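# Move foam block to desk and clear cartons from aisle

## Task

Fetch the small foam block from the shelving at the aisle's far end and set it directly on the desk surface, not on top of any carton; also shift every empty carton lying on the aisle floor fully outside the aisle. The robot must not tip over or finish leaning, and nothing may count as done if it stays in place only because the robot is holding or propping it at the end.

## Robot and tools

Robot: a Hello Robot Stretch 4 in a physics simulation. It has one arm, so every call moves a single set of joints. Parts: an omni-wheel base, a lift running up a mast, an arm that telescopes forward, a wrist with yaw, pitch and roll, and a two-finger gripper. It stands about 1.6 m tall; the base rim lies within 0.23 m of the base origin. Cameras: head_camera, head_left_camera, head_right_camera, wrist_camera. Loose objects may occasionally get nudged by the scene.

Frames. Base frame: origin on the floor below the base centre, x ahead, y to the left, z up. hand_pose is reported in this frame and marks a point between the open fingertips; with all wrist joints at zero its axes line up with the base frame. Its printed position may be slightly wrong. The odometry frame is the base frame as it was when the scene began. base_odometry heading runs -3.142 to 3.142, positive leftward, and counts wheel rotation, so slipping looks like motion.

execute_actions takes "actions", a list holding one action or none (empty just returns state and images), and optional "cameras" (list of names, "all", null or omitted for all, [] for none). An action holds "base", "joints" or both, plus optional "pace" and "contact_limits"; alternatively it is only {"end_of_arm": "enable_torque"}, which re-powers wrist or gripper motors that shut off, leaving them holding their current spot. Base and joint motions begin together and may finish at different times.

"base" carries exactly one relative command, an offset from where the base last measured itself: translate_m (metres, forward positive, -2 to 2), strafe_m (metres sideways, left positive, -2 to 2), rotate_rad (radians turned in place, counter-clockwise seen from above positive, -3.2 to 3.2).

"joints" maps joint names to absolute targets (positions to reach, not offsets): lift_m 0 to 1.2 m; arm_m 0 to 0.55 m extension; wrist_yaw_rad -1.134 to 4.276 (0 points forward, positive leftward, 3.14 stowed back, beyond 3.4 the arm may obstruct); wrist_pitch_rad -1.117 to 4.259 (0 level, 1.57 pointing down); wrist_roll_rad -1.117 to 4.259 (0 keeps fingers level, positive turns clockwise viewed from behind); gripper_m -0.038 to 0.141 m fingertip gap, negatives squeeze the tips together. Done tolerances: ±0.004 for lift, arm, gripper; ±0.02 yaw and roll; ±0.05 pitch. Joint targets beyond range get clamped and the result notes it; any other bad value or unknown key rejects the whole call with no motion. A single action lasts at most 15 s. Anything omitted from an action may still be driving toward an earlier target without the status lines showing it.

"pace": "slow", "default", "fast" or "max" (omitted means default). Base speed tops out at 0.1/0.3/0.4/0.6 m/s and turning at 1/2/3/4 rad/s respectively; with lift_m above 0.2 these shrink as the lift rises, to 0.3 m/s and 1 rad/s at 1.2. "contact_limits" accepts only arm_m, 0 (gentlest) to 0.75 (firmest), default 0.5, e.g. {"joints": {"arm_m": ...}, "contact_limits": {"arm_m": 0.15}}.

wait: {"seconds"} from 0 to 10; commands nothing and returns the same state and images. zoom_image: {"camera", "region": [x0, y0, x1, y1]} in pixels from the top-left of that camera's most recent full image, at most 504 by 504. finished_scene: {"scene": 1 or 2} closes the scene irreversibly after the last command is held and reports success; the goal must already hold steadily. Sending a reply with no tool call ends everything.

Result lines. base_status and joint_status describe how each motion ended: "done" (for the base, wheels turned the full amount even if slipping); "off_target" (stopped short, may still push); "contact_stop_at_<key>" (hit something; that part goes slack, a slack lift may sag under load and a slack base may drift); "limit_stop_at_<name>". "limit_stop_at_tilt" means a lean over 6 degrees: lift, arm and wheels go slack and ignore commands until the lean eases. "limit_stop_at_own_body" is self-collision protection, likely with pitch below -0.2 and roll below -0.4 or above 4; you may move away from the body. "torque_fault" means a wrist or gripper motor gave out and needs enable_torque. After a stop the old target is dropped; a stop also cancels later motion, wait and finished_scene calls in the same reply. on_its_own lists what the call didn't command; there "held at" is the held target, not actual position. lidar_m: 12 distances in metres from the base origin, sector 1 straight ahead then counter-clockwise by 30 degrees (4th left, 7th behind, 10th right); "-" means nothing seen or closer than 0.25 m. It sees from about 0.15 m up to robot height, so table tops register, but it can miss transparent items, thin legs and much behind. wrist_depth_mm: 7 by 7 grid of median depths, 100 to 2000 mm, read from top left; "-" invalid; robot body visible, clear objects omitted. turned_by_wheels vs turned_by_imu differing by over about 0.1 rad hints at a collision or slip, with heading error near their difference. base_tilt in degrees (forward and right positive) carries a fixed bias up to about 1.5. motor_effort is percent of maximum, positive toward higher joint values, bracket is the action's peak; wheel_0/1/2 positive turns the base right. A load in a level gripper shifts wrist_pitch_rad effort away from 0.

Gripping: command a gap smaller than the object; tighter squeezes harder and pulls it inward by up to a third of the shortfall. Gripper reading and "done" don't confirm a grasp; a firm grip at commanded gripper_m of 0 or more shows as a gripper effort change. If fingertips jam on a surface, raise the lift. To unfold at scene start, send lift_m 0.4 with wrist_yaw_rad 0 together.

Avoid: driving or turning with over 1 kg held and arm_m above 0.2, especially at fast paces; strong sustained pushes or pulls with a high gripper or high contact limit; pressing the gripper into things. Drops, slips, slams and hard impacts are penalised. Fewer robot motion seconds is better. Time passes while you think, and the robot holds its last command meanwhile.

Each tool is called after "Request:" as name([rows], argument=value, ...), one row to a line, values as JSON.

## Session

Request:
execute_actions(actions=[])

Scene clock: 0.00 s.
base_odometry: x=+0.000 y=+0.000 heading=+0.000 (m, m, rad; odometry frame)
turned_by_wheels: +0.000 (rad since the last result)
turned_by_imu: +0.000 (rad since the last result)
base_tilt: forward=-0.1 right=+0.7 (deg)
lidar_m: 0.72 0.59 0.69 1.59 1.58 1.75 1.47 1.48 1.72 2.17 2.16 0.85
base_status: not commanded
joint_positions: lift_m=+0.273 arm_m=+0.002 wrist_yaw_rad=+3.193 wrist_pitch_rad=-0.004 wrist_roll_rad=-0.013 gripper_m=+0.057
joint_status: not commanded
motor_effort: lift_m=+21 arm_m=-1 wrist_yaw_rad=+0 wrist_pitch_rad=-8 wrist_roll_rad=+0 gripper_m=-5 wheel_0=+0 wheel_1=+0 wheel_2=+0 (%)
hand_pose: x=-0.1194 y=+0.0724 z=+0.4526 quat_wxyz=(-0.026, +0.002, -0.007, +1.000) (m; base frame)
wrist_depth_mm: - - 134 - - - 1708 / - - 133 - - - 1618 / - 109 134 1708 - - 1576 / 139 135 152 - - - 1618 / 206 - - - - - 1618 / 212 1464 192 1576 194 1756 1576 / 213 960 1025 129 1098 1098 1182
pictures: head_camera, head_left_camera, head_right_camera, wrist_camera
Images, in order (width x height): head_camera 420x560, head_left_camera 420x672, head_right_camera 420x672, wrist_camera 616x392.

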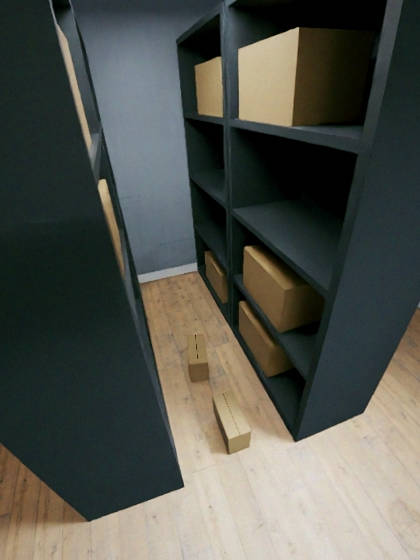

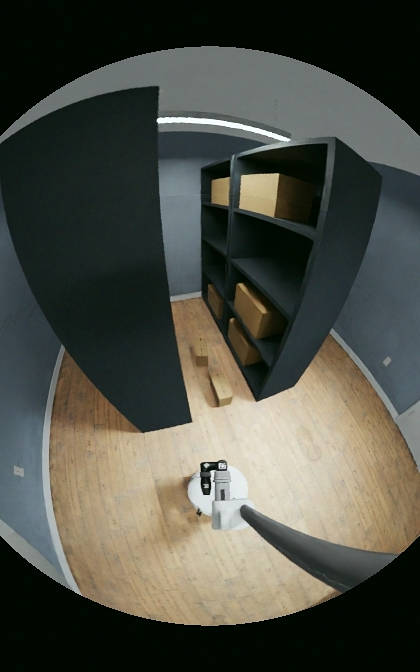

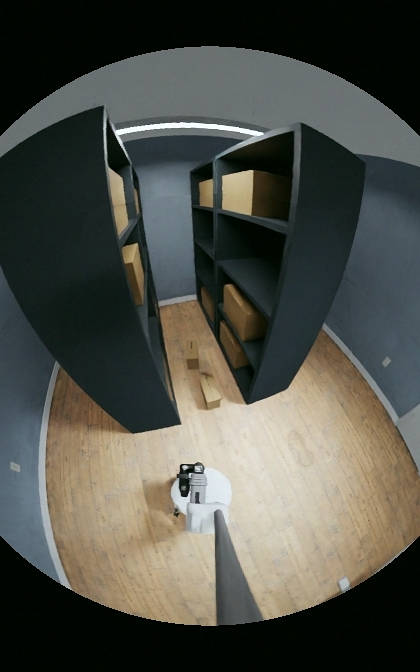

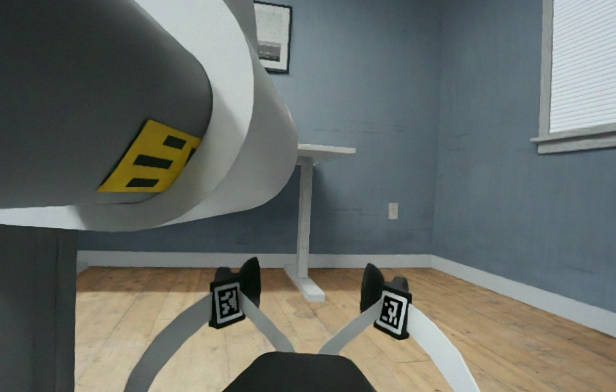

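Request:
execute_actions([
  {"base":{"rotate_rad":0.35},"joints":{"lift_m":0.4}},
], cameras=[])

Request:
execute_actions([
  {"base":{"strafe_m":-0.38},"joints":{"lift_m":0.45,"wrist_yaw_rad":0,"wrist_pitch_rad":0.8,"gripper_m":0.14}},
])

Scene clock: 2.07 s.
base_odometry: x=+0.000 y=+0.000 heading=+0.350 (m, m, rad; odometry frame)
turned_by_wheels: +0.350 (rad since the last result)
turned_by_imu: +0.348 (rad since the last result)
base_tilt: forward=-0.1 right=+0.6 (deg)
lidar_m: 0.60 0.64 1.63 1.56 1.64 1.55 1.46 1.55 2.18 2.16 0.84 0.73
base_status: done
joint_positions: lift_m=+0.400 arm_m=+0.002 wrist_yaw_rad=+3.193 wrist_pitch_rad=-0.004 wrist_roll_rad=-0.013 gripper_m=+0.057
joint_status: all done
motor_effort: lift_m=+24(26) arm_m=-1(1) wrist_yaw_rad=+1(1) wrist_pitch_rad=-8(8) wrist_roll_rad=+0(0) gripper_m=-5(3) wheel_0=+1(5) wheel_1=+1(4) wheel_2=+2(4) (%)
hand_pose: x=-0.1194 y=+0.0724 z=+0.5790 quat_wxyz=(-0.026, +0.002, -0.007, +1.000) (m; base frame)
wrist_depth_mm: - - 134 - - - - / - - 133 - - - - / - 108 134 - - - - / 139 135 153 - - - - / 207 - - - - - - / 212 1808 193 - 194 - - / 213 1182 1281 129 1366 1366 1397
pictures: none
No camera images: the call's "cameras" was empty. Leave "cameras" out to get every camera's image.

Scene clock: 4.67 s.
base_odometry: x=+0.130 y=-0.357 heading=+0.350 (m, m, rad; odometry frame)
turned_by_wheels: +0.000 (rad since the last result)
turned_by_imu: -0.001 (rad since the last result)
base_tilt: forward=+0.0 right=+0.7 (deg)
lidar_m: 0.67 0.71 0.90 1.95 2.04 1.54 1.50 2.40 1.82 1.78 0.81 0.64
base_status: done
joint_positions: lift_m=+0.450 arm_m=+0.002 wrist_yaw_rad=+0.000 wrist_pitch_rad=+0.802 wrist_roll_rad=-0.013 gripper_m=+0.140
joint_status: all done
motor_effort: lift_m=+24(26) arm_m=-1(1) wrist_yaw_rad=+0(5) wrist_pitch_rad=-6(7) wrist_roll_rad=-1(1) gripper_m=+0(6) wheel_0=-1(9) wheel_1=+1(7) wheel_2=+1(1) (%)
hand_pose: x=+0.3739 y=-0.0874 z=+0.4206 quat_wxyz=(+0.921, -0.006, +0.390, +0.003) (m; base frame)
wrist_depth_mm: 647 854 1281 1397 1042 521 322 / 668 854 1098 1118 960 379 355 / 750 866 741 931 866 418 404 / 621 809 640 831 778 480 462 / 683 732 715 732 699 559 549 / 640 627 627 654 654 210 647 / 580 585 585 125 591 585 591
pictures: head_camera, head_left_camera, head_right_camera, wrist_camera
Images, in order (width x height): head_camera 420x560, head_left_camera 420x672, head_right_camera 420x672, wrist_camera 616x392.

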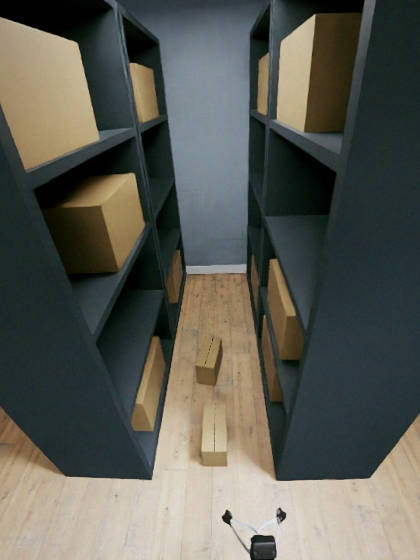

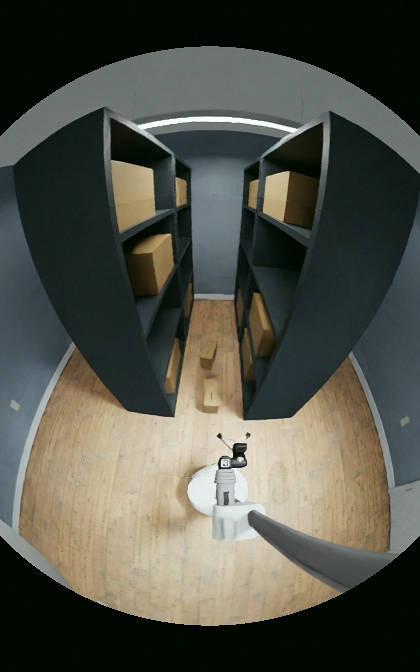

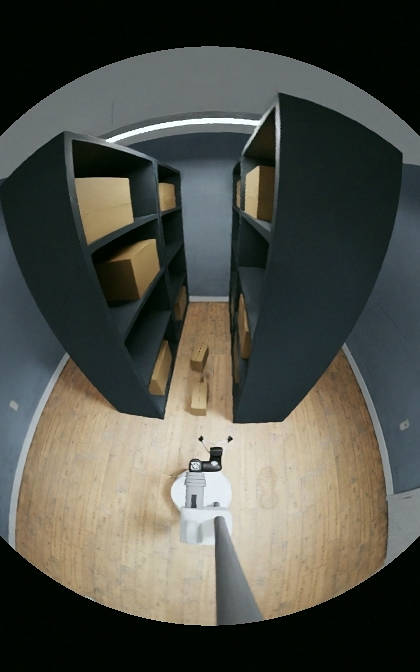

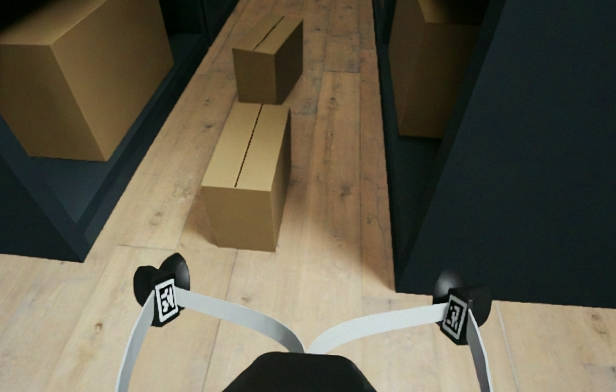

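Request:
execute_actions([
  {"base":{"strafe_m":0.122},"joints":{"lift_m":0.13,"arm_m":0.2}},
], cameras=["head_camera","wrist_camera"])

Scene clock: 7.23 s.
base_odometry: x=+0.089 y=-0.242 heading=+0.351 (m, m, rad; odometry frame)
turned_by_wheels: +0.000 (rad since the last result)
turned_by_imu: +0.000 (rad since the last result)
base_tilt: forward=+0.0 right=+0.7 (deg)
lidar_m: 0.66 0.65 0.91 1.81 1.89 1.56 1.49 1.59 1.93 1.90 0.85 0.69
base_status: done
joint_positions: lift_m=+0.130 arm_m=+0.199 wrist_yaw_rad=+0.000 wrist_pitch_rad=+0.802 wrist_roll_rad=-0.013 gripper_m=+0.140
joint_status: all done
motor_effort: lift_m=+16(26) arm_m=+6(5) wrist_yaw_rad=+0(1) wrist_pitch_rad=-6(6) wrist_roll_rad=+1(0) gripper_m=+0(1) wheel_0=+1(8) wheel_1=-1(10) wheel_2=+1(1) (%)
hand_pose: x=+0.5705 y=-0.0874 z=+0.1013 quat_wxyz=(+0.921, -0.006, +0.390, +0.003) (m; base frame)
wrist_depth_mm: 442 591 676 287 661 661 500 / 436 544 263 249 530 559 459 / 433 466 445 281 466 484 427 / 397 402 397 325 397 415 397 / 353 355 357 357 359 362 362 / 314 304 306 320 320 210 320 / 283 283 285 125 287 287 293
pictures: head_camera, wrist_camera
Images, in order (width x height): head_camera 420x560, wrist_camera 616x392.

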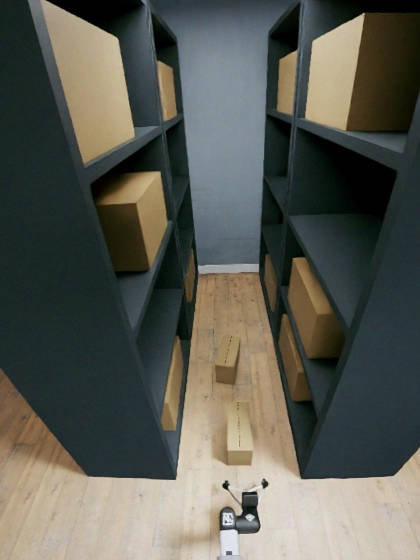

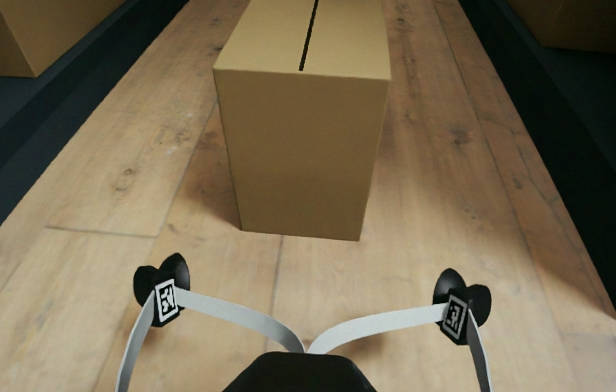

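Request:
execute_actions([
  {"base":{"strafe_m":0.008},"joints":{"lift_m":0.29,"arm_m":0.3,"wrist_pitch_rad":1.3}},
], cameras=[])

Request:
execute_actions([
  {"base":{"translate_m":0.1},"joints":{"arm_m":0.45}},
], cameras=["head_camera","wrist_camera"])

Scene clock: 9.20 s.
base_odometry: x=+0.086 y=-0.235 heading=+0.350 (m, m, rad; odometry frame)
turned_by_wheels: +0.000 (rad since the last result)
turned_by_imu: -0.001 (rad since the last result)
base_tilt: forward=-0.1 right=+0.6 (deg)
lidar_m: 0.67 0.66 0.91 1.81 1.90 1.53 1.49 1.60 1.95 1.91 0.84 0.68
base_status: done
joint_positions: lift_m=+0.290 arm_m=+0.299 wrist_yaw_rad=+0.000 wrist_pitch_rad=+1.300 wrist_roll_rad=-0.013 gripper_m=+0.140
joint_status: all done
motor_effort: lift_m=+25(26) arm_m=+6(7) wrist_yaw_rad=-1(2) wrist_pitch_rad=-3(4) wrist_roll_rad=+1(0) gripper_m=-1(2) wheel_0=-1(6) wheel_1=-2(11) wheel_2=+0(1) (%)
hand_pose: x=+0.5469 y=-0.0874 z=+0.1899 quat_wxyz=(+0.796, -0.005, +0.605, +0.004) (m; base frame)
wrist_depth_mm: 413 484 484 278 285 484 459 / 415 473 462 268 459 459 439 / 430 452 449 345 442 445 433 / 430 436 430 433 430 427 421 / 418 415 415 418 413 415 407 / 404 394 397 402 402 210 394 / 389 384 387 125 384 382 384
pictures: none
No camera images: the call's "cameras" was empty. Leave "cameras" out to get every camera's image.

Scene clock: 10.73 s.
base_odometry: x=+0.180 y=-0.200 heading=+0.350 (m, m, rad; odometry frame)
turned_by_wheels: +0.000 (rad since the last result)
turned_by_imu: -0.001 (rad since the last result)
base_tilt: forward=+0.0 right=+0.7 (deg)
lidar_m: 0.56 0.55 0.77 1.80 1.89 1.65 1.60 1.68 1.95 1.92 0.70 0.62
base_status: done
joint_positions: lift_m=+0.290 arm_m=+0.449 wrist_yaw_rad=+0.000 wrist_pitch_rad=+1.301 wrist_roll_rad=-0.013 gripper_m=+0.140
joint_status: all done
motor_effort: lift_m=+25(25) arm_m=+6(9) wrist_yaw_rad=-1(1) wrist_pitch_rad=-2(4) wrist_roll_rad=-2(0) gripper_m=-1(0) wheel_0=-1(6) wheel_1=+0(5) wheel_2=+0(7) (%)
hand_pose: x=+0.6969 y=-0.0874 z=+0.1899 quat_wxyz=(+0.796, -0.005, +0.605, +0.004) (m; base frame)
wrist_depth_mm: 410 480 488 480 488 484 455 / 407 473 469 466 466 462 452 / 415 452 445 255 258 445 439 / 424 436 424 246 249 427 418 / 413 418 241 236 239 415 407 / 404 397 228 229 228 210 397 / 392 387 223 125 224 382 384
pictures: head_camera, wrist_camera
Images, in order (width x height): head_camera 420x560, wrist_camera 616x392.

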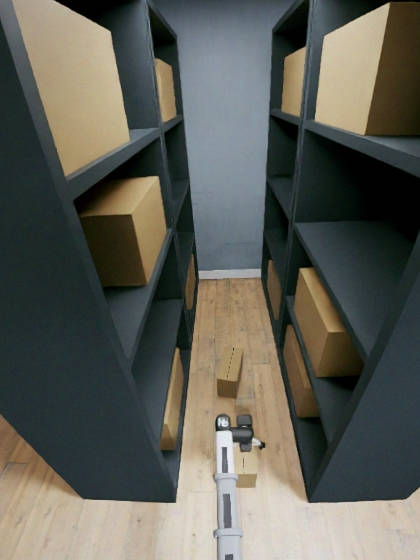

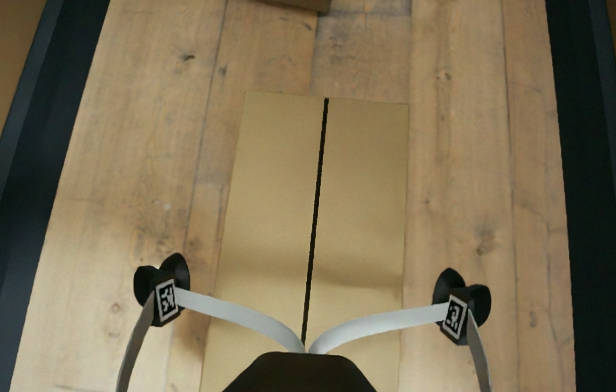

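Top is at about 0.18.

Request:
execute_actions([
  {"joints":{"lift_m":0.235}},
], cameras=[])

Request:
execute_actions([
  {"joints":{"gripper_m":0.06}},
], cameras=[])

Request:
execute_actions([
  {"base":{"translate_m":-0.25},"joints":{"lift_m":0.27,"arm_m":0.2}},
])

Scene clock: 12.43 s.
base_odometry: x=+0.180 y=-0.200 heading=+0.350 (m, m, rad; odometry frame)
turned_by_wheels: +0.000 (rad since the last result)
turned_by_imu: +0.000 (rad since the last result)
base_tilt: forward=+0.0 right=+0.6 (deg)
lidar_m: 0.56 0.55 0.72 1.82 1.89 1.65 1.60 1.68 1.96 1.92 0.68 0.59
base_status: not commanded
joint_positions: lift_m=+0.236 arm_m=+0.449 wrist_yaw_rad=+0.000 wrist_pitch_rad=+1.299 wrist_roll_rad=-0.013 gripper_m=+0.140
joint_status: all done
motor_effort: lift_m=+13(21) arm_m=+6(6) wrist_yaw_rad=-1(1) wrist_pitch_rad=+2(2) wrist_roll_rad=+2(1) gripper_m=-2(1) wheel_0=-1(1) wheel_1=+0(0) wheel_2=+0(0) (%)
hand_pose: x=+0.6973 y=-0.0874 z=+0.1360 quat_wxyz=(+0.796, -0.005, +0.605, +0.004) (m; base frame)
wrist_depth_mm: 399 430 430 424 430 427 421 / 404 413 402 210 209 410 404 / 394 397 205 201 200 394 389 / 379 377 195 193 193 375 375 / 364 366 187 186 186 359 362 / 351 209 179 179 179 207 347 / 342 340 174 133 172 334 332
pictures: none
No camera images: the call's "cameras" was empty. Leave "cameras" out to get every camera's image.

Scene clock: 14.23 s.
base_odometry: x=+0.180 y=-0.200 heading=+0.350 (m, m, rad; odometry frame)
turned_by_wheels: +0.000 (rad since the last result)
turned_by_imu: +0.000 (rad since the last result)
base_tilt: forward=+0.0 right=+0.6 (deg)
lidar_m: 0.56 0.55 0.73 1.81 1.90 1.64 1.61 1.67 1.97 1.90 0.68 0.61
base_status: not commanded
joint_positions: lift_m=+0.235 arm_m=+0.449 wrist_yaw_rad=+0.000 wrist_pitch_rad=+1.301 wrist_roll_rad=-0.013 gripper_m=+0.061
joint_status: all done
motor_effort: lift_m=+16(16) arm_m=+6(6) wrist_yaw_rad=-3(1) wrist_pitch_rad=-4(4) wrist_roll_rad=+0(1) gripper_m=-27(27) wheel_0=+0(1) wheel_1=+0(0) wheel_2=+0(0) (%)
hand_pose: x=+0.6968 y=-0.0874 z=+0.1355 quat_wxyz=(+0.796, -0.005, +0.606, +0.004) (m; base frame)
wrist_depth_mm: 402 424 424 418 421 421 418 / 404 410 198 194 193 404 402 / 392 392 188 186 185 387 384 / 377 375 181 179 178 373 370 / 364 362 173 172 171 357 357 / 349 177 166 165 165 204 343 / 336 336 159 161 158 329 330
pictures: none
No camera images: the call's "cameras" was empty. Leave "cameras" out to get every camera's image.

Scene clock: 16.50 s.
base_odometry: x=-0.055 y=-0.286 heading=+0.350 (m, m, rad; odometry frame)
turned_by_wheels: +0.000 (rad since the last result)
turned_by_imu: +0.000 (rad since the last result)
base_tilt: forward=-0.1 right=+0.7 (deg)
lidar_m: 0.32 0.79 1.89 1.82 1.90 1.38 1.35 1.45 1.95 1.90 1.02 0.32
base_status: done
joint_positions: lift_m=+0.270 arm_m=+0.201 wrist_yaw_rad=+0.000 wrist_pitch_rad=+1.301 wrist_roll_rad=-0.013 gripper_m=+0.061
joint_status: all done
motor_effort: lift_m=+25(26) arm_m=-6(10) wrist_yaw_rad=+1(2) wrist_pitch_rad=-5(5) wrist_roll_rad=+0(1) gripper_m=-25(28) wheel_0=+0(5) wheel_1=+0(3) wheel_2=-2(7) (%)
hand_pose: x=+0.4487 y=-0.0874 z=+0.1698 quat_wxyz=(+0.796, -0.005, +0.606, +0.004) (m; base frame)
wrist_depth_mm: 466 466 462 462 466 462 445 / 445 445 198 194 193 442 442 / 427 427 188 186 186 424 424 / 415 413 180 179 178 407 407 / 397 397 173 173 171 394 392 / 382 177 166 166 165 204 377 / 370 366 159 160 158 362 362
pictures: head_camera, head_left_camera, head_right_camera, wrist_camera
Images, in order (width x height): head_camera 420x560, head_left_camera 420x672, head_right_camera 420x672, wrist_camera 616x392.

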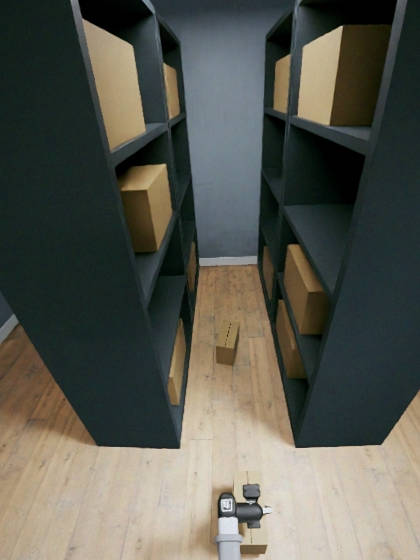

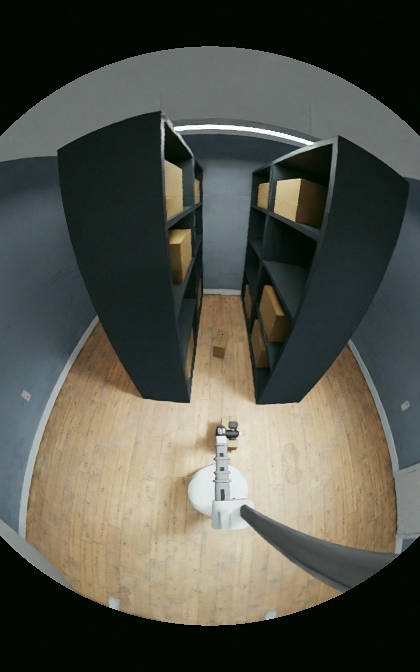

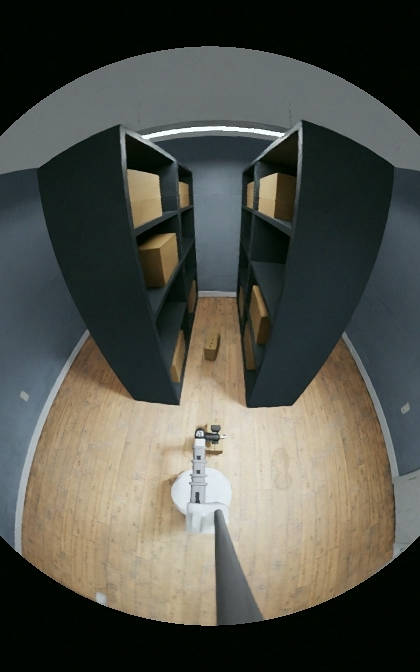

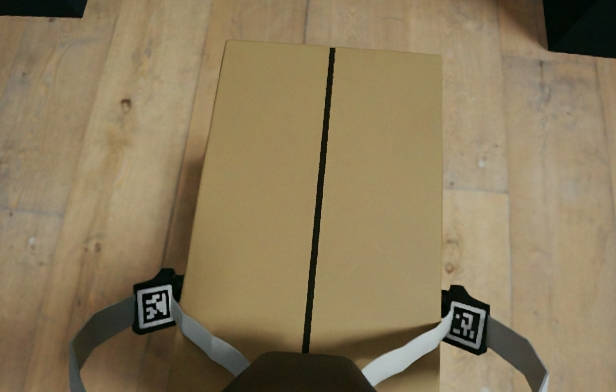

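Request:
execute_actions([
  {"base":{"rotate_rad":1.3},"joints":{"lift_m":0.25,"arm_m":0.3}},
], cameras=[])

Request:
execute_actions([
  {"joints":{"lift_m":0.235,"gripper_m":0.14}},
], cameras=[])

Request:
execute_actions([
  {"base":{"translate_m":-0.09},"joints":{"lift_m":0.34}},
], cameras=["wrist_camera"])

Request:
execute_actions([
  {"base":{"rotate_rad":-1.3},"joints":{"wrist_pitch_rad":1.57}},
], cameras=[])

Request:
execute_actions([
  {"base":{"translate_m":0.7},"joints":{"arm_m":0.5,"wrist_roll_rad":0.4}},
])

Scene clock: 19.03 s.
base_odometry: x=-0.055 y=-0.286 heading=+1.650 (m, m, rad; odometry frame)
turned_by_wheels: +1.300 (rad since the last result)
turned_by_imu: +1.293 (rad since the last result)
base_tilt: forward=-0.1 right=+0.7 (deg)
lidar_m: 0.42 1.82 1.54 1.34 1.35 2.17 1.90 1.92 0.86 0.80 0.80 0.44
base_status: done
joint_positions: lift_m=+0.250 arm_m=+0.299 wrist_yaw_rad=+0.000 wrist_pitch_rad=+1.301 wrist_roll_rad=-0.013 gripper_m=+0.061
joint_status: all done
motor_effort: lift_m=+17(24) arm_m=+5(7) wrist_yaw_rad=+0(0) wrist_pitch_rad=-4(6) wrist_roll_rad=-1(3) gripper_m=-24(26) wheel_0=-1(7) wheel_1=-1(5) wheel_2=+0(7) (%)
hand_pose: x=+0.5469 y=-0.0874 z=+0.1505 quat_wxyz=(+0.796, -0.005, +0.606, +0.004) (m; base frame)
wrist_depth_mm: 445 445 442 439 442 439 436 / 424 421 198 194 193 418 418 / 410 407 188 186 186 402 402 / 394 397 181 179 178 389 387 / 379 377 173 173 171 377 375 / 364 177 167 166 165 204 359 / 351 349 159 161 158 342 347
pictures: none
No camera images: the call's "cameras" was empty. Leave "cameras" out to get every camera's image.

Scene clock: 20.83 s.
base_odometry: x=-0.055 y=-0.286 heading=+1.650 (m, m, rad; odometry frame)
turned_by_wheels: +0.000 (rad since the last result)
turned_by_imu: +0.000 (rad since the last result)
base_tilt: forward=+0.0 right=+0.6 (deg)
lidar_m: 0.44 1.83 1.56 1.35 1.37 2.18 1.91 1.91 0.86 0.82 0.80 0.44
base_status: not commanded
joint_positions: lift_m=+0.235 arm_m=+0.299 wrist_yaw_rad=+0.000 wrist_pitch_rad=+1.299 wrist_roll_rad=-0.013 gripper_m=+0.140
joint_status: all done
motor_effort: lift_m=+17(17) arm_m=+5(5) wrist_yaw_rad=+0(1) wrist_pitch_rad=+1(4) wrist_roll_rad=+1(1) gripper_m=-2(28) wheel_0=+0(1) wheel_1=+0(1) wheel_2=+0(1) (%)
hand_pose: x=+0.5473 y=-0.0875 z=+0.1356 quat_wxyz=(+0.796, -0.005, +0.605, +0.004) (m; base frame)
wrist_depth_mm: 430 430 430 430 430 427 424 / 413 413 404 209 210 407 404 / 397 397 205 201 200 392 389 / 382 379 195 193 193 375 373 / 364 364 187 186 186 359 359 / 353 345 179 179 179 207 349 / 340 336 173 132 173 336 334
pictures: none
No camera images: the call's "cameras" was empty. Leave "cameras" out to get every camera's image.

Scene clock: 22.30 s.
base_odometry: x=-0.048 y=-0.376 heading=+1.650 (m, m, rad; odometry frame)
turned_by_wheels: +0.000 (rad since the last result)
turned_by_imu: +0.000 (rad since the last result)
base_tilt: forward=+0.1 right=+0.7 (deg)
lidar_m: 0.51 1.90 1.54 1.32 1.32 2.08 1.81 1.83 0.90 0.81 0.85 0.91
base_status: done
joint_positions: lift_m=+0.340 arm_m=+0.299 wrist_yaw_rad=+0.000 wrist_pitch_rad=+1.301 wrist_roll_rad=-0.013 gripper_m=+0.140
joint_status: all done
motor_effort: lift_m=+25(24) arm_m=+5(5) wrist_yaw_rad=+0(2) wrist_pitch_rad=-3(6) wrist_roll_rad=-1(1) gripper_m=-1(1) wheel_0=+0(6) wheel_1=+0(9) wheel_2=+0(6) (%)
hand_pose: x=+0.5470 y=-0.0874 z=+0.2398 quat_wxyz=(+0.796, -0.005, +0.605, +0.004) (m; base frame)
wrist_depth_mm: 544 549 554 549 544 535 539 / 525 525 521 324 508 521 512 / 508 504 500 307 492 496 500 / 488 484 480 297 477 480 477 / 466 462 466 287 455 462 455 / 449 445 278 277 277 209 442 / 436 436 436 125 436 430 430
pictures: wrist_camera
Images, in order (width x height): wrist_camera 616x392.

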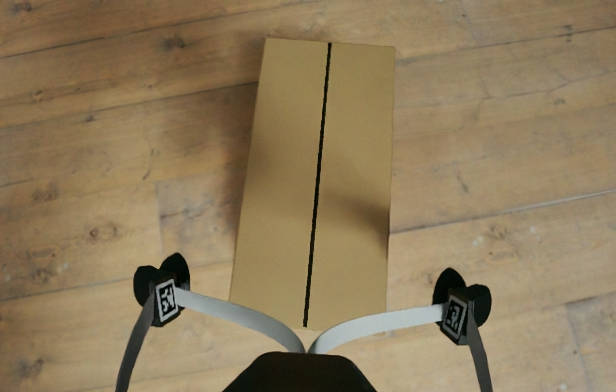

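Scene clock: 24.20 s.
base_odometry: x=-0.048 y=-0.376 heading=+0.350 (m, m, rad; odometry frame)
turned_by_wheels: -1.300 (rad since the last result)
turned_by_imu: -1.295 (rad since the last result)
base_tilt: forward=+0.1 right=+0.7 (deg)
lidar_m: 1.14 0.84 0.49 1.90 1.98 1.37 1.32 1.38 1.84 1.81 1.90 0.80
base_status: done
joint_positions: lift_m=+0.340 arm_m=+0.299 wrist_yaw_rad=+0.000 wrist_pitch_rad=+1.570 wrist_roll_rad=-0.013 gripper_m=+0.140
joint_status: all done
motor_effort: lift_m=+24(25) arm_m=+5(5) wrist_yaw_rad=-1(2) wrist_pitch_rad=-1(2) wrist_roll_rad=-1(1) gripper_m=+0(1) wheel_0=-1(7) wheel_1=+0(2) wheel_2=-1(8) (%)
hand_pose: x=+0.4703 y=-0.0874 z=+0.2294 quat_wxyz=(+0.707, -0.005, +0.707, +0.005) (m; base frame)
wrist_depth_mm: 455 452 449 445 442 436 433 / 455 452 452 452 445 442 439 / 455 455 449 449 445 439 442 / 459 455 452 445 445 442 439 / 459 455 452 452 449 445 445 / 466 455 455 452 449 209 445 / 462 459 455 125 449 445 449
pictures: none
No camera images: the call's "cameras" was empty. Leave "cameras" out to get every camera's image.

Scene clock: 28.00 s.
base_odometry: x=+0.610 y=-0.136 heading=+0.350 (m, m, rad; odometry frame)
turned_by_wheels: +0.000 (rad since the last result)
turned_by_imu: -0.002 (rad since the last result)
base_tilt: forward=+0.0 right=+0.6 (deg)
lidar_m: 0.63 0.45 0.30 0.36 0.62 0.64 2.07 2.53 1.91 0.30 0.28 0.40
base_status: done
joint_positions: lift_m=+0.340 arm_m=+0.499 wrist_yaw_rad=+0.000 wrist_pitch_rad=+1.570 wrist_roll_rad=+0.399 gripper_m=+0.140
joint_status: all done
motor_effort: lift_m=+24(24) arm_m=+6(5) wrist_yaw_rad=+0(0) wrist_pitch_rad=-1(2) wrist_roll_rad=+1(6) gripper_m=-1(2) wheel_0=+0(6) wheel_1=+1(6) wheel_2=+1(11) (%)
hand_pose: x=+0.6701 y=-0.0874 z=+0.2294 quat_wxyz=(+0.693, +0.140, +0.693, -0.140) (m; base frame)
wrist_depth_mm: 452 359 449 442 439 368 278 / 273 271 375 445 442 368 298 / 273 274 347 449 445 404 317 / 366 272 325 449 445 442 345 / 452 273 304 449 445 445 368 / 459 276 274 449 452 210 375 / 459 277 452 126 452 445 402
pictures: head_camera, head_left_camera, head_right_camera, wrist_camera
Images, in order (width x height): head_camera 420x560, head_left_camera 420x672, head_right_camera 420x672, wrist_camera 616x392.

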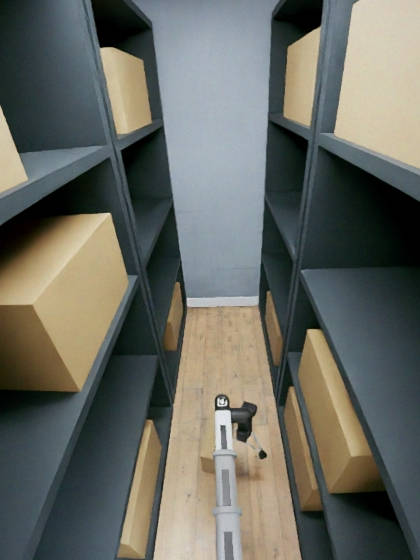

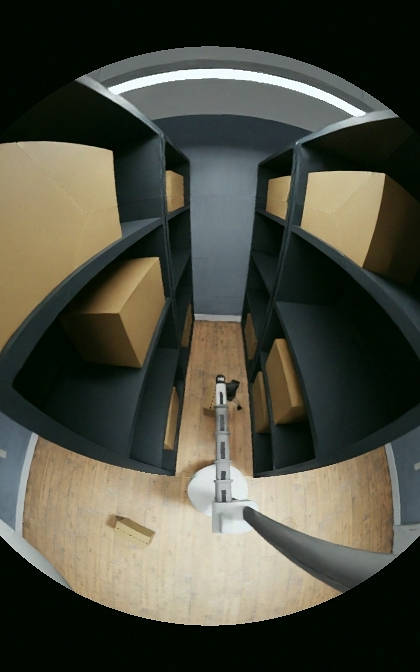

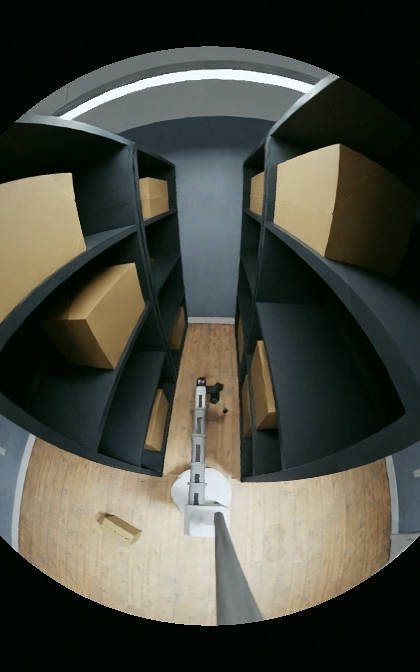

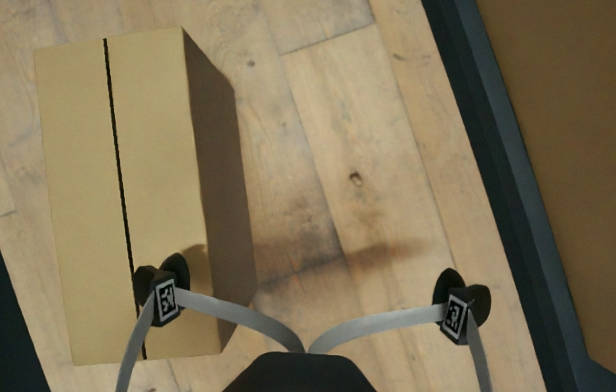

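Request:
execute_actions([
  {"base":{"rotate_rad":0.142},"joints":{"arm_m":0.55}},
], cameras=[])

Request:
execute_actions([
  {"base":{"translate_m":0.045},"joints":{"lift_m":0.305}},
], cameras=["wrist_camera"])

Scene clock: 29.27 s.
base_odometry: x=+0.610 y=-0.136 heading=+0.492 (m, m, rad; odometry frame)
turned_by_wheels: +0.142 (rad since the last result)
turned_by_imu: +0.141 (rad since the last result)
base_tilt: forward=+0.0 right=+0.7 (deg)
lidar_m: 0.62 0.38 0.30 1.89 0.61 2.04 2.04 2.23 1.84 0.28 0.28 0.50
base_status: done
joint_positions: lift_m=+0.340 arm_m=+0.549 wrist_yaw_rad=+0.000 wrist_pitch_rad=+1.570 wrist_roll_rad=+0.399 gripper_m=+0.140
joint_status: all done
motor_effort: lift_m=+24(24) arm_m=+6(6) wrist_yaw_rad=-2(2) wrist_pitch_rad=-1(1) wrist_roll_rad=+2(2) gripper_m=+0(1) wheel_0=-1(5) wheel_1=+0(1) wheel_2=+2(7) (%)
hand_pose: x=+0.7201 y=-0.0874 z=+0.2294 quat_wxyz=(+0.693, +0.140, +0.693, -0.140) (m; base frame)
wrist_depth_mm: 449 449 445 445 439 442 413 / 442 455 270 268 442 442 427 / 427 452 271 270 442 442 439 / 415 452 272 271 442 442 442 / 394 452 272 272 445 442 445 / 384 459 272 272 452 209 442 / 382 455 274 125 445 445 445
pictures: none
No camera images: the call's "cameras" was empty. Leave "cameras" out to get every camera's image.

Scene clock: 30.40 s.
base_odometry: x=+0.649 y=-0.115 heading=+0.492 (m, m, rad; odometry frame)
turned_by_wheels: +0.000 (rad since the last result)
turned_by_imu: +0.000 (rad since the last result)
base_tilt: forward=-0.1 right=+0.8 (deg)
lidar_m: 0.57 0.39 0.31 0.50 0.64 2.08 2.09 2.26 1.87 0.26 0.31 0.49
base_status: done
joint_positions: lift_m=+0.305 arm_m=+0.549 wrist_yaw_rad=+0.000 wrist_pitch_rad=+1.570 wrist_roll_rad=+0.399 gripper_m=+0.140
joint_status: all done
motor_effort: lift_m=+16(25) arm_m=+6(6) wrist_yaw_rad=+0(1) wrist_pitch_rad=-1(1) wrist_roll_rad=+2(2) gripper_m=-1(0) wheel_0=+1(6) wheel_1=+1(2) wheel_2=+0(10) (%)
hand_pose: x=+0.7201 y=-0.0874 z=+0.1951 quat_wxyz=(+0.693, +0.140, +0.693, -0.140) (m; base frame)
wrist_depth_mm: 418 415 413 410 407 410 407 / 418 415 413 410 407 404 404 / 415 413 237 236 234 404 407 / 402 421 236 236 236 410 407 / 387 421 238 237 415 413 410 / 370 421 238 237 237 210 410 / 359 424 330 126 415 418 413
pictures: wrist_camera
Images, in order (width x height): wrist_camera 616x392.

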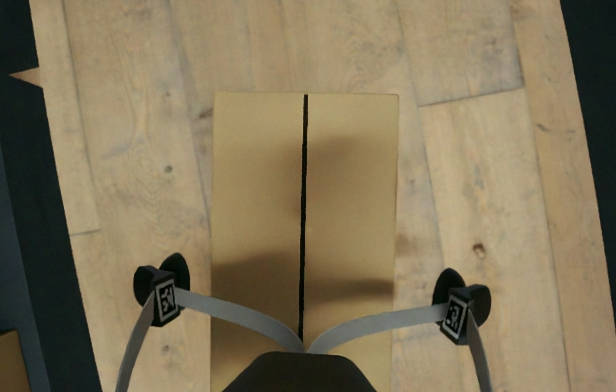

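Request:
execute_actions([
  {"base":{"rotate_rad":0.008},"joints":{"lift_m":0.248}},
], cameras=[])

Request:
execute_actions([
  {"joints":{"gripper_m":0.06}},
], cameras=[])

Request:
execute_actions([
  {"base":{"rotate_rad":-0.15},"joints":{"lift_m":0.27}},
], cameras=["wrist_camera"])

Request:
execute_actions([
  {"base":{"translate_m":-0.65},"joints":{"arm_m":0.3,"wrist_roll_rad":0},"pace":"fast"},
], cameras=[])

Request:
execute_actions([
  {"base":{"rotate_rad":-1.1},"joints":{"arm_m":0.36}},
], cameras=[])

Request:
execute_actions([
  {"joints":{"lift_m":0.248,"gripper_m":0.14}},
], cameras=[])

Request:
execute_actions([
  {"joints":{"lift_m":0.36},"pace":"fast"},
], cameras=["head_right_camera"])

Request:
execute_actions([
  {"base":{"rotate_rad":1.11},"joints":{"lift_m":0.6,"arm_m":0.05,"wrist_pitch_rad":0},"pace":"fast"},
], cameras=[])

Request:
execute_actions([
  {"base":{"translate_m":1.1},"joints":{"lift_m":0.9,"gripper_m":0.1}},
])

Scene clock: 32.43 s.
base_odometry: x=+0.649 y=-0.115 heading=+0.501 (m, m, rad; odometry frame)
turned_by_wheels: +0.008 (rad since the last result)
turned_by_imu: +0.008 (rad since the last result)
base_tilt: forward=-0.1 right=+0.7 (deg)
lidar_m: 0.58 0.37 0.30 0.54 0.63 2.06 2.07 2.25 1.85 0.28 0.32 0.49
base_status: done
joint_positions: lift_m=+0.249 arm_m=+0.549 wrist_yaw_rad=+0.000 wrist_pitch_rad=+1.571 wrist_roll_rad=+0.399 gripper_m=+0.140
joint_status: all done
motor_effort: lift_m=+13(17) arm_m=+6(6) wrist_yaw_rad=+1(0) wrist_pitch_rad=-3(3) wrist_roll_rad=+2(3) gripper_m=-1(1) wheel_0=+1(2) wheel_1=+0(2) wheel_2=-1(4) (%)
hand_pose: x=+0.7199 y=-0.0874 z=+0.1383 quat_wxyz=(+0.693, +0.140, +0.693, -0.140) (m; base frame)
wrist_depth_mm: 362 362 359 355 355 353 353 / 364 362 181 181 180 355 353 / 366 364 181 181 180 355 355 / 366 366 182 181 180 357 353 / 368 364 183 182 181 357 355 / 366 364 183 182 181 206 355 / 351 368 183 134 182 362 357
pictures: none
No camera images: the call's "cameras" was empty. Leave "cameras" out to get every camera's image.

Scene clock: 34.23 s.
base_odometry: x=+0.649 y=-0.115 heading=+0.501 (m, m, rad; odometry frame)
turned_by_wheels: +0.000 (rad since the last result)
turned_by_imu: +0.000 (rad since the last result)
base_tilt: forward=+0.0 right=+0.5 (deg)
lidar_m: 0.58 0.38 0.30 0.53 0.64 2.08 2.07 2.21 1.87 0.26 0.30 0.52
base_status: not commanded
joint_positions: lift_m=+0.248 arm_m=+0.549 wrist_yaw_rad=+0.000 wrist_pitch_rad=+1.570 wrist_roll_rad=+0.399 gripper_m=+0.061
joint_status: all done
motor_effort: lift_m=+16(16) arm_m=+6(6) wrist_yaw_rad=+0(0) wrist_pitch_rad=-1(4) wrist_roll_rad=+1(2) gripper_m=-22(24) wheel_0=+1(1) wheel_1=+0(0) wheel_2=-1(1) (%)
hand_pose: x=+0.7202 y=-0.0874 z=+0.1381 quat_wxyz=(+0.693, +0.140, +0.693, -0.140) (m; base frame)
wrist_depth_mm: 359 357 355 353 351 351 351 / 362 362 167 166 165 351 351 / 362 362 168 167 166 353 349 / 364 359 167 167 166 357 353 / 364 362 168 168 167 353 353 / 362 177 170 168 167 357 353 / 340 366 170 168 167 359 355
pictures: none
No camera images: the call's "cameras" was empty. Leave "cameras" out to get every camera's image.

Scene clock: 35.07 s.
base_odometry: x=+0.649 y=-0.115 heading=+0.351 (m, m, rad; odometry frame)
turned_by_wheels: -0.150 (rad since the last result)
turned_by_imu: -0.149 (rad since the last result)
base_tilt: forward=+0.0 right=+0.8 (deg)
lidar_m: 0.58 0.44 0.31 0.30 0.66 0.68 2.13 2.55 1.91 0.29 0.29 0.42
base_status: done
joint_positions: lift_m=+0.270 arm_m=+0.549 wrist_yaw_rad=+0.000 wrist_pitch_rad=+1.570 wrist_roll_rad=+0.399 gripper_m=+0.061
joint_status: all done
motor_effort: lift_m=+25(24) arm_m=+6(6) wrist_yaw_rad=-1(0) wrist_pitch_rad=-1(1) wrist_roll_rad=-1(1) gripper_m=-26(28) wheel_0=+1(7) wheel_1=+0(11) wheel_2=-1(5) (%)
hand_pose: x=+0.7201 y=-0.0874 z=+0.1593 quat_wxyz=(+0.693, +0.140, +0.693, -0.140) (m; base frame)
wrist_depth_mm: 382 377 377 373 373 359 290 / 384 379 167 167 166 362 297 / 384 379 167 167 166 373 306 / 384 382 168 167 167 373 330 / 389 384 169 168 167 373 357 / 387 178 169 168 167 375 377 / 389 387 170 168 168 379 377
pictures: wrist_camera
Images, in order (width x height): wrist_camera 616x392.

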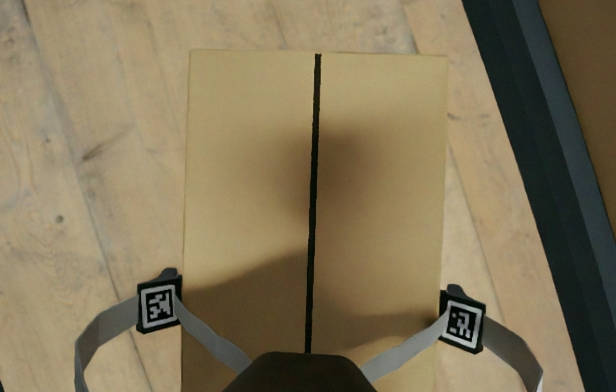

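Scene clock: 37.97 s.
base_odometry: x=+0.039 y=-0.338 heading=+0.351 (m, m, rad; odometry frame)
turned_by_wheels: +0.000 (rad since the last result)
turned_by_imu: +0.001 (rad since the last result)
base_tilt: forward=+0.0 right=+0.7 (deg)
lidar_m: 0.34 0.75 0.48 0.47 1.97 1.48 1.42 1.50 1.84 1.82 0.93 0.35
base_status: done
joint_positions: lift_m=+0.270 arm_m=+0.301 wrist_yaw_rad=+0.000 wrist_pitch_rad=+1.570 wrist_roll_rad=+0.001 gripper_m=+0.061
joint_status: all done
motor_effort: lift_m=+25(25) arm_m=-6(5) wrist_yaw_rad=+1(1) wrist_pitch_rad=-1(0) wrist_roll_rad=-3(6) gripper_m=-22(25) wheel_0=+1(7) wheel_1=+1(4) wheel_2=+0(11) (%)
hand_pose: x=+0.4721 y=-0.0874 z=+0.1594 quat_wxyz=(+0.707, +0.000, +0.707, +0.000) (m; base frame)
wrist_depth_mm: 382 379 377 377 373 373 336 / 384 382 167 167 166 373 368 / 384 384 168 167 166 375 375 / 387 387 168 167 167 375 375 / 389 382 169 168 167 375 373 / 389 177 169 168 167 375 377 / 392 389 171 168 167 375 379
pictures: none
No camera images: the call's "cameras" was empty. Leave "cameras" out to get every camera's image.

Scene clock: 39.73 s.
base_odometry: x=+0.039 y=-0.338 heading=-0.749 (m, m, rad; odometry frame)
turned_by_wheels: -1.100 (rad since the last result)
turned_by_imu: -1.096 (rad since the last result)
base_tilt: forward=-0.1 right=+0.7 (deg)
lidar_m: 0.39 0.73 0.98 0.76 0.49 0.47 1.97 1.49 1.39 1.49 1.90 0.41
base_status: done
joint_positions: lift_m=+0.270 arm_m=+0.359 wrist_yaw_rad=+0.000 wrist_pitch_rad=+1.570 wrist_roll_rad=+0.001 gripper_m=+0.061
joint_status: all done
motor_effort: lift_m=+25(25) arm_m=+5(4) wrist_yaw_rad=-1(2) wrist_pitch_rad=-1(0) wrist_roll_rad=-3(2) gripper_m=-26(26) wheel_0=+1(6) wheel_1=-1(12) wheel_2=+0(8) (%)
hand_pose: x=+0.5302 y=-0.0874 z=+0.1594 quat_wxyz=(+0.707, +0.000, +0.707, +0.000) (m; base frame)
wrist_depth_mm: 384 382 379 375 373 373 370 / 384 384 167 167 165 373 373 / 387 384 168 167 166 373 373 / 387 384 168 167 166 373 375 / 387 389 169 168 167 377 375 / 392 177 169 168 167 375 377 / 392 387 170 167 168 377 377
pictures: none
No camera images: the call's "cameras" was empty. Leave "cameras" out to get every camera's image.

Scene clock: 41.53 s.
base_odometry: x=+0.039 y=-0.338 heading=-0.749 (m, m, rad; odometry frame)
turned_by_wheels: +0.000 (rad since the last result)
turned_by_imu: +0.000 (rad since the last result)
base_tilt: forward=+0.0 right=+0.7 (deg)
lidar_m: 0.40 0.73 0.98 0.76 0.49 0.47 1.96 1.49 1.41 1.48 1.90 0.41
base_status: not commanded
joint_positions: lift_m=+0.248 arm_m=+0.359 wrist_yaw_rad=+0.000 wrist_pitch_rad=+1.570 wrist_roll_rad=+0.000 gripper_m=+0.140
joint_status: all done
motor_effort: lift_m=+16(22) arm_m=+5(5) wrist_yaw_rad=+0(1) wrist_pitch_rad=-2(10) wrist_roll_rad=-1(4) gripper_m=-2(25) wheel_0=+0(0) wheel_1=-1(1) wheel_2=+0(0) (%)
hand_pose: x=+0.5301 y=-0.0874 z=+0.1381 quat_wxyz=(+0.707, +0.000, +0.707, +0.000) (m; base frame)
wrist_depth_mm: 364 362 357 359 355 351 351 / 366 362 182 181 179 353 351 / 366 364 182 181 180 355 353 / 366 364 182 181 181 355 353 / 366 366 183 182 181 357 355 / 370 366 183 182 181 207 355 / 368 368 185 135 182 357 355
pictures: none
No camera images: the call's "cameras" was empty. Leave "cameras" out to get every camera's image.

Scene clock: 42.77 s.
base_odometry: x=+0.039 y=-0.338 heading=-0.749 (m, m, rad; odometry frame)
turned_by_wheels: +0.000 (rad since the last result)
turned_by_imu: +0.000 (rad since the last result)
base_tilt: forward=-0.1 right=+0.6 (deg)
lidar_m: 0.41 0.72 0.98 0.76 0.48 0.46 1.96 1.50 1.40 1.46 1.90 0.40
base_status: not commanded
joint_positions: lift_m=+0.360 arm_m=+0.359 wrist_yaw_rad=+0.000 wrist_pitch_rad=+1.570 wrist_roll_rad=+0.000 gripper_m=+0.140
joint_status: all done
motor_effort: lift_m=+24(27) arm_m=+5(5) wrist_yaw_rad=+1(1) wrist_pitch_rad=-1(1) wrist_roll_rad=-2(0) gripper_m=-1(0) wheel_0=+0(1) wheel_1=-1(1) wheel_2=+0(0) (%)
hand_pose: x=+0.5302 y=-0.0874 z=+0.2494 quat_wxyz=(+0.707, +0.000, +0.707, +0.000) (m; base frame)
wrist_depth_mm: 477 473 466 466 459 455 459 / 473 473 469 469 466 459 459 / 477 473 466 289 466 459 459 / 477 473 469 290 466 462 459 / 477 477 473 291 469 462 459 / 477 477 293 293 291 210 466 / 480 480 480 126 469 473 462
pictures: head_right_camera
Images, in order (width x height): head_right_camera 420x672.

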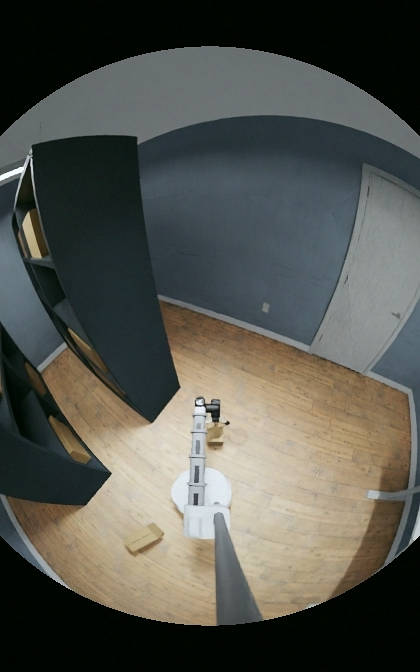

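Scene clock: 44.50 s.
base_odometry: x=+0.039 y=-0.338 heading=+0.361 (m, m, rad; odometry frame)
turned_by_wheels: +1.110 (rad since the last result)
turned_by_imu: +1.105 (rad since the last result)
base_tilt: forward=+0.1 right=+0.7 (deg)
lidar_m: 1.12 0.75 0.46 0.46 1.99 1.45 1.40 1.51 1.85 0.41 0.39 0.73
base_status: done
joint_positions: lift_m=+0.600 arm_m=+0.051 wrist_yaw_rad=+0.000 wrist_pitch_rad=+0.002 wrist_roll_rad=+0.000 gripper_m=+0.140
joint_status: all done
motor_effort: lift_m=+24(27) arm_m=-6(7) wrist_yaw_rad=+1(3) wrist_pitch_rad=-8(12) wrist_roll_rad=+0(1) gripper_m=-1(0) wheel_0=+1(7) wheel_1=+0(8) wheel_2=+1(7) (%)
hand_pose: x=+0.5104 y=-0.0875 z=+0.7772 quat_wxyz=(+1.000, +0.000, +0.001, +0.000) (m; base frame)
wrist_depth_mm: 809 798 1255 - 1255 1182 379 / 597 809 1281 - 1229 521 379 / 991 1098 1308 - 1255 683 379 / 1098 1336 1336 - 1229 820 382 / 1098 1308 1397 - 1229 683 384 / 820 778 1308 - 854 210 384 / 603 931 1336 125 1118 404 384
pictures: none
No camera images: the call's "cameras" was empty. Leave "cameras" out to get every camera's image.

Scene clock: 49.67 s.
base_odometry: x=+1.068 y=+0.051 heading=+0.361 (m, m, rad; odometry frame)
turned_by_wheels: +0.000 (rad since the last result)
turned_by_imu: -0.003 (rad since the last result)
base_tilt: forward=+0.0 right=+0.7 (deg)
lidar_m: 0.98 0.37 0.28 0.27 0.30 0.43 3.33 0.44 0.32 0.30 0.30 0.46
base_status: done
joint_positions: lift_m=+0.900 arm_m=+0.051 wrist_yaw_rad=+0.000 wrist_pitch_rad=+0.002 wrist_roll_rad=+0.000 gripper_m=+0.100
joint_status: all done
motor_effort: lift_m=+24(25) arm_m=-6(6) wrist_yaw_rad=-1(1) wrist_pitch_rad=-8(8) wrist_roll_rad=-1(2) gripper_m=-1(1) wheel_0=+1(5) wheel_1=+1(6) wheel_2=+0(9) (%)
hand_pose: x=+0.5104 y=-0.0874 z=+1.0772 quat_wxyz=(+1.000, +0.000, +0.001, +0.000) (m; base frame)
wrist_depth_mm: 691 715 1138 1138 1138 691 603 / 960 1025 1138 1138 1138 931 878 / 1025 1138 1118 1182 1118 1060 1042 / 1025 1138 1160 1182 1138 1060 1042 / 699 831 1138 1138 1160 904 917 / 508 1138 202 1182 200 569 462 / 1060 1160 1118 130 1098 1078 389
pictures: head_camera, head_left_camera, head_right_camera, wrist_camera
Images, in order (width x height): head_camera 420x560, head_left_camera 420x672, head_right_camera 420x672, wrist_camera 616x392.

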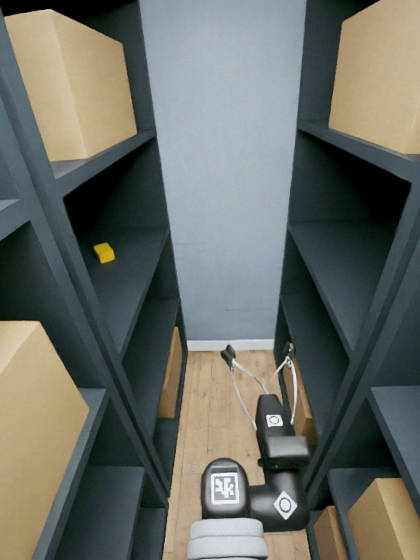

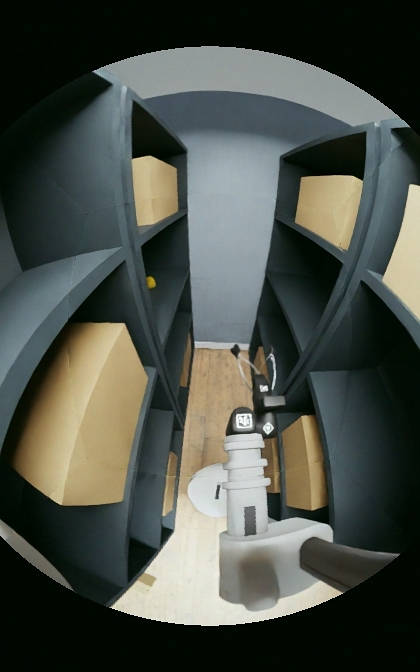

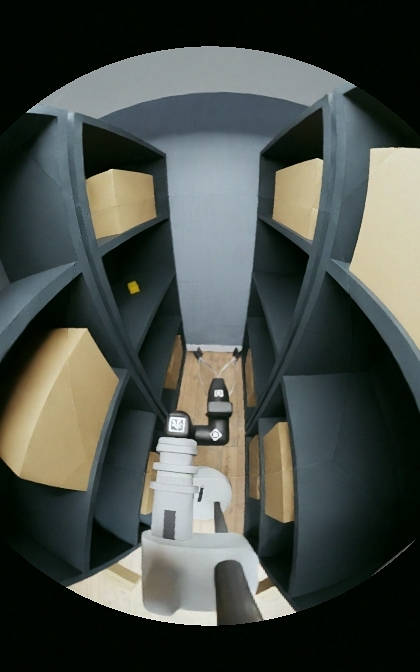

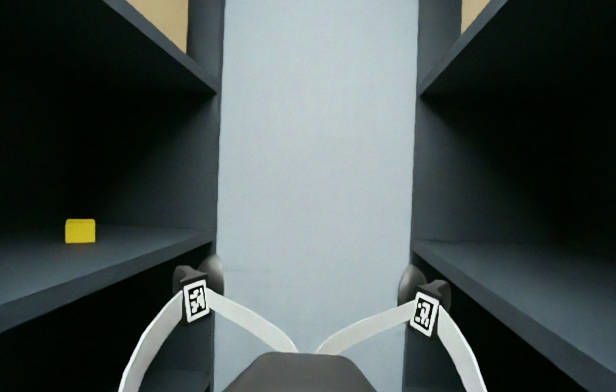

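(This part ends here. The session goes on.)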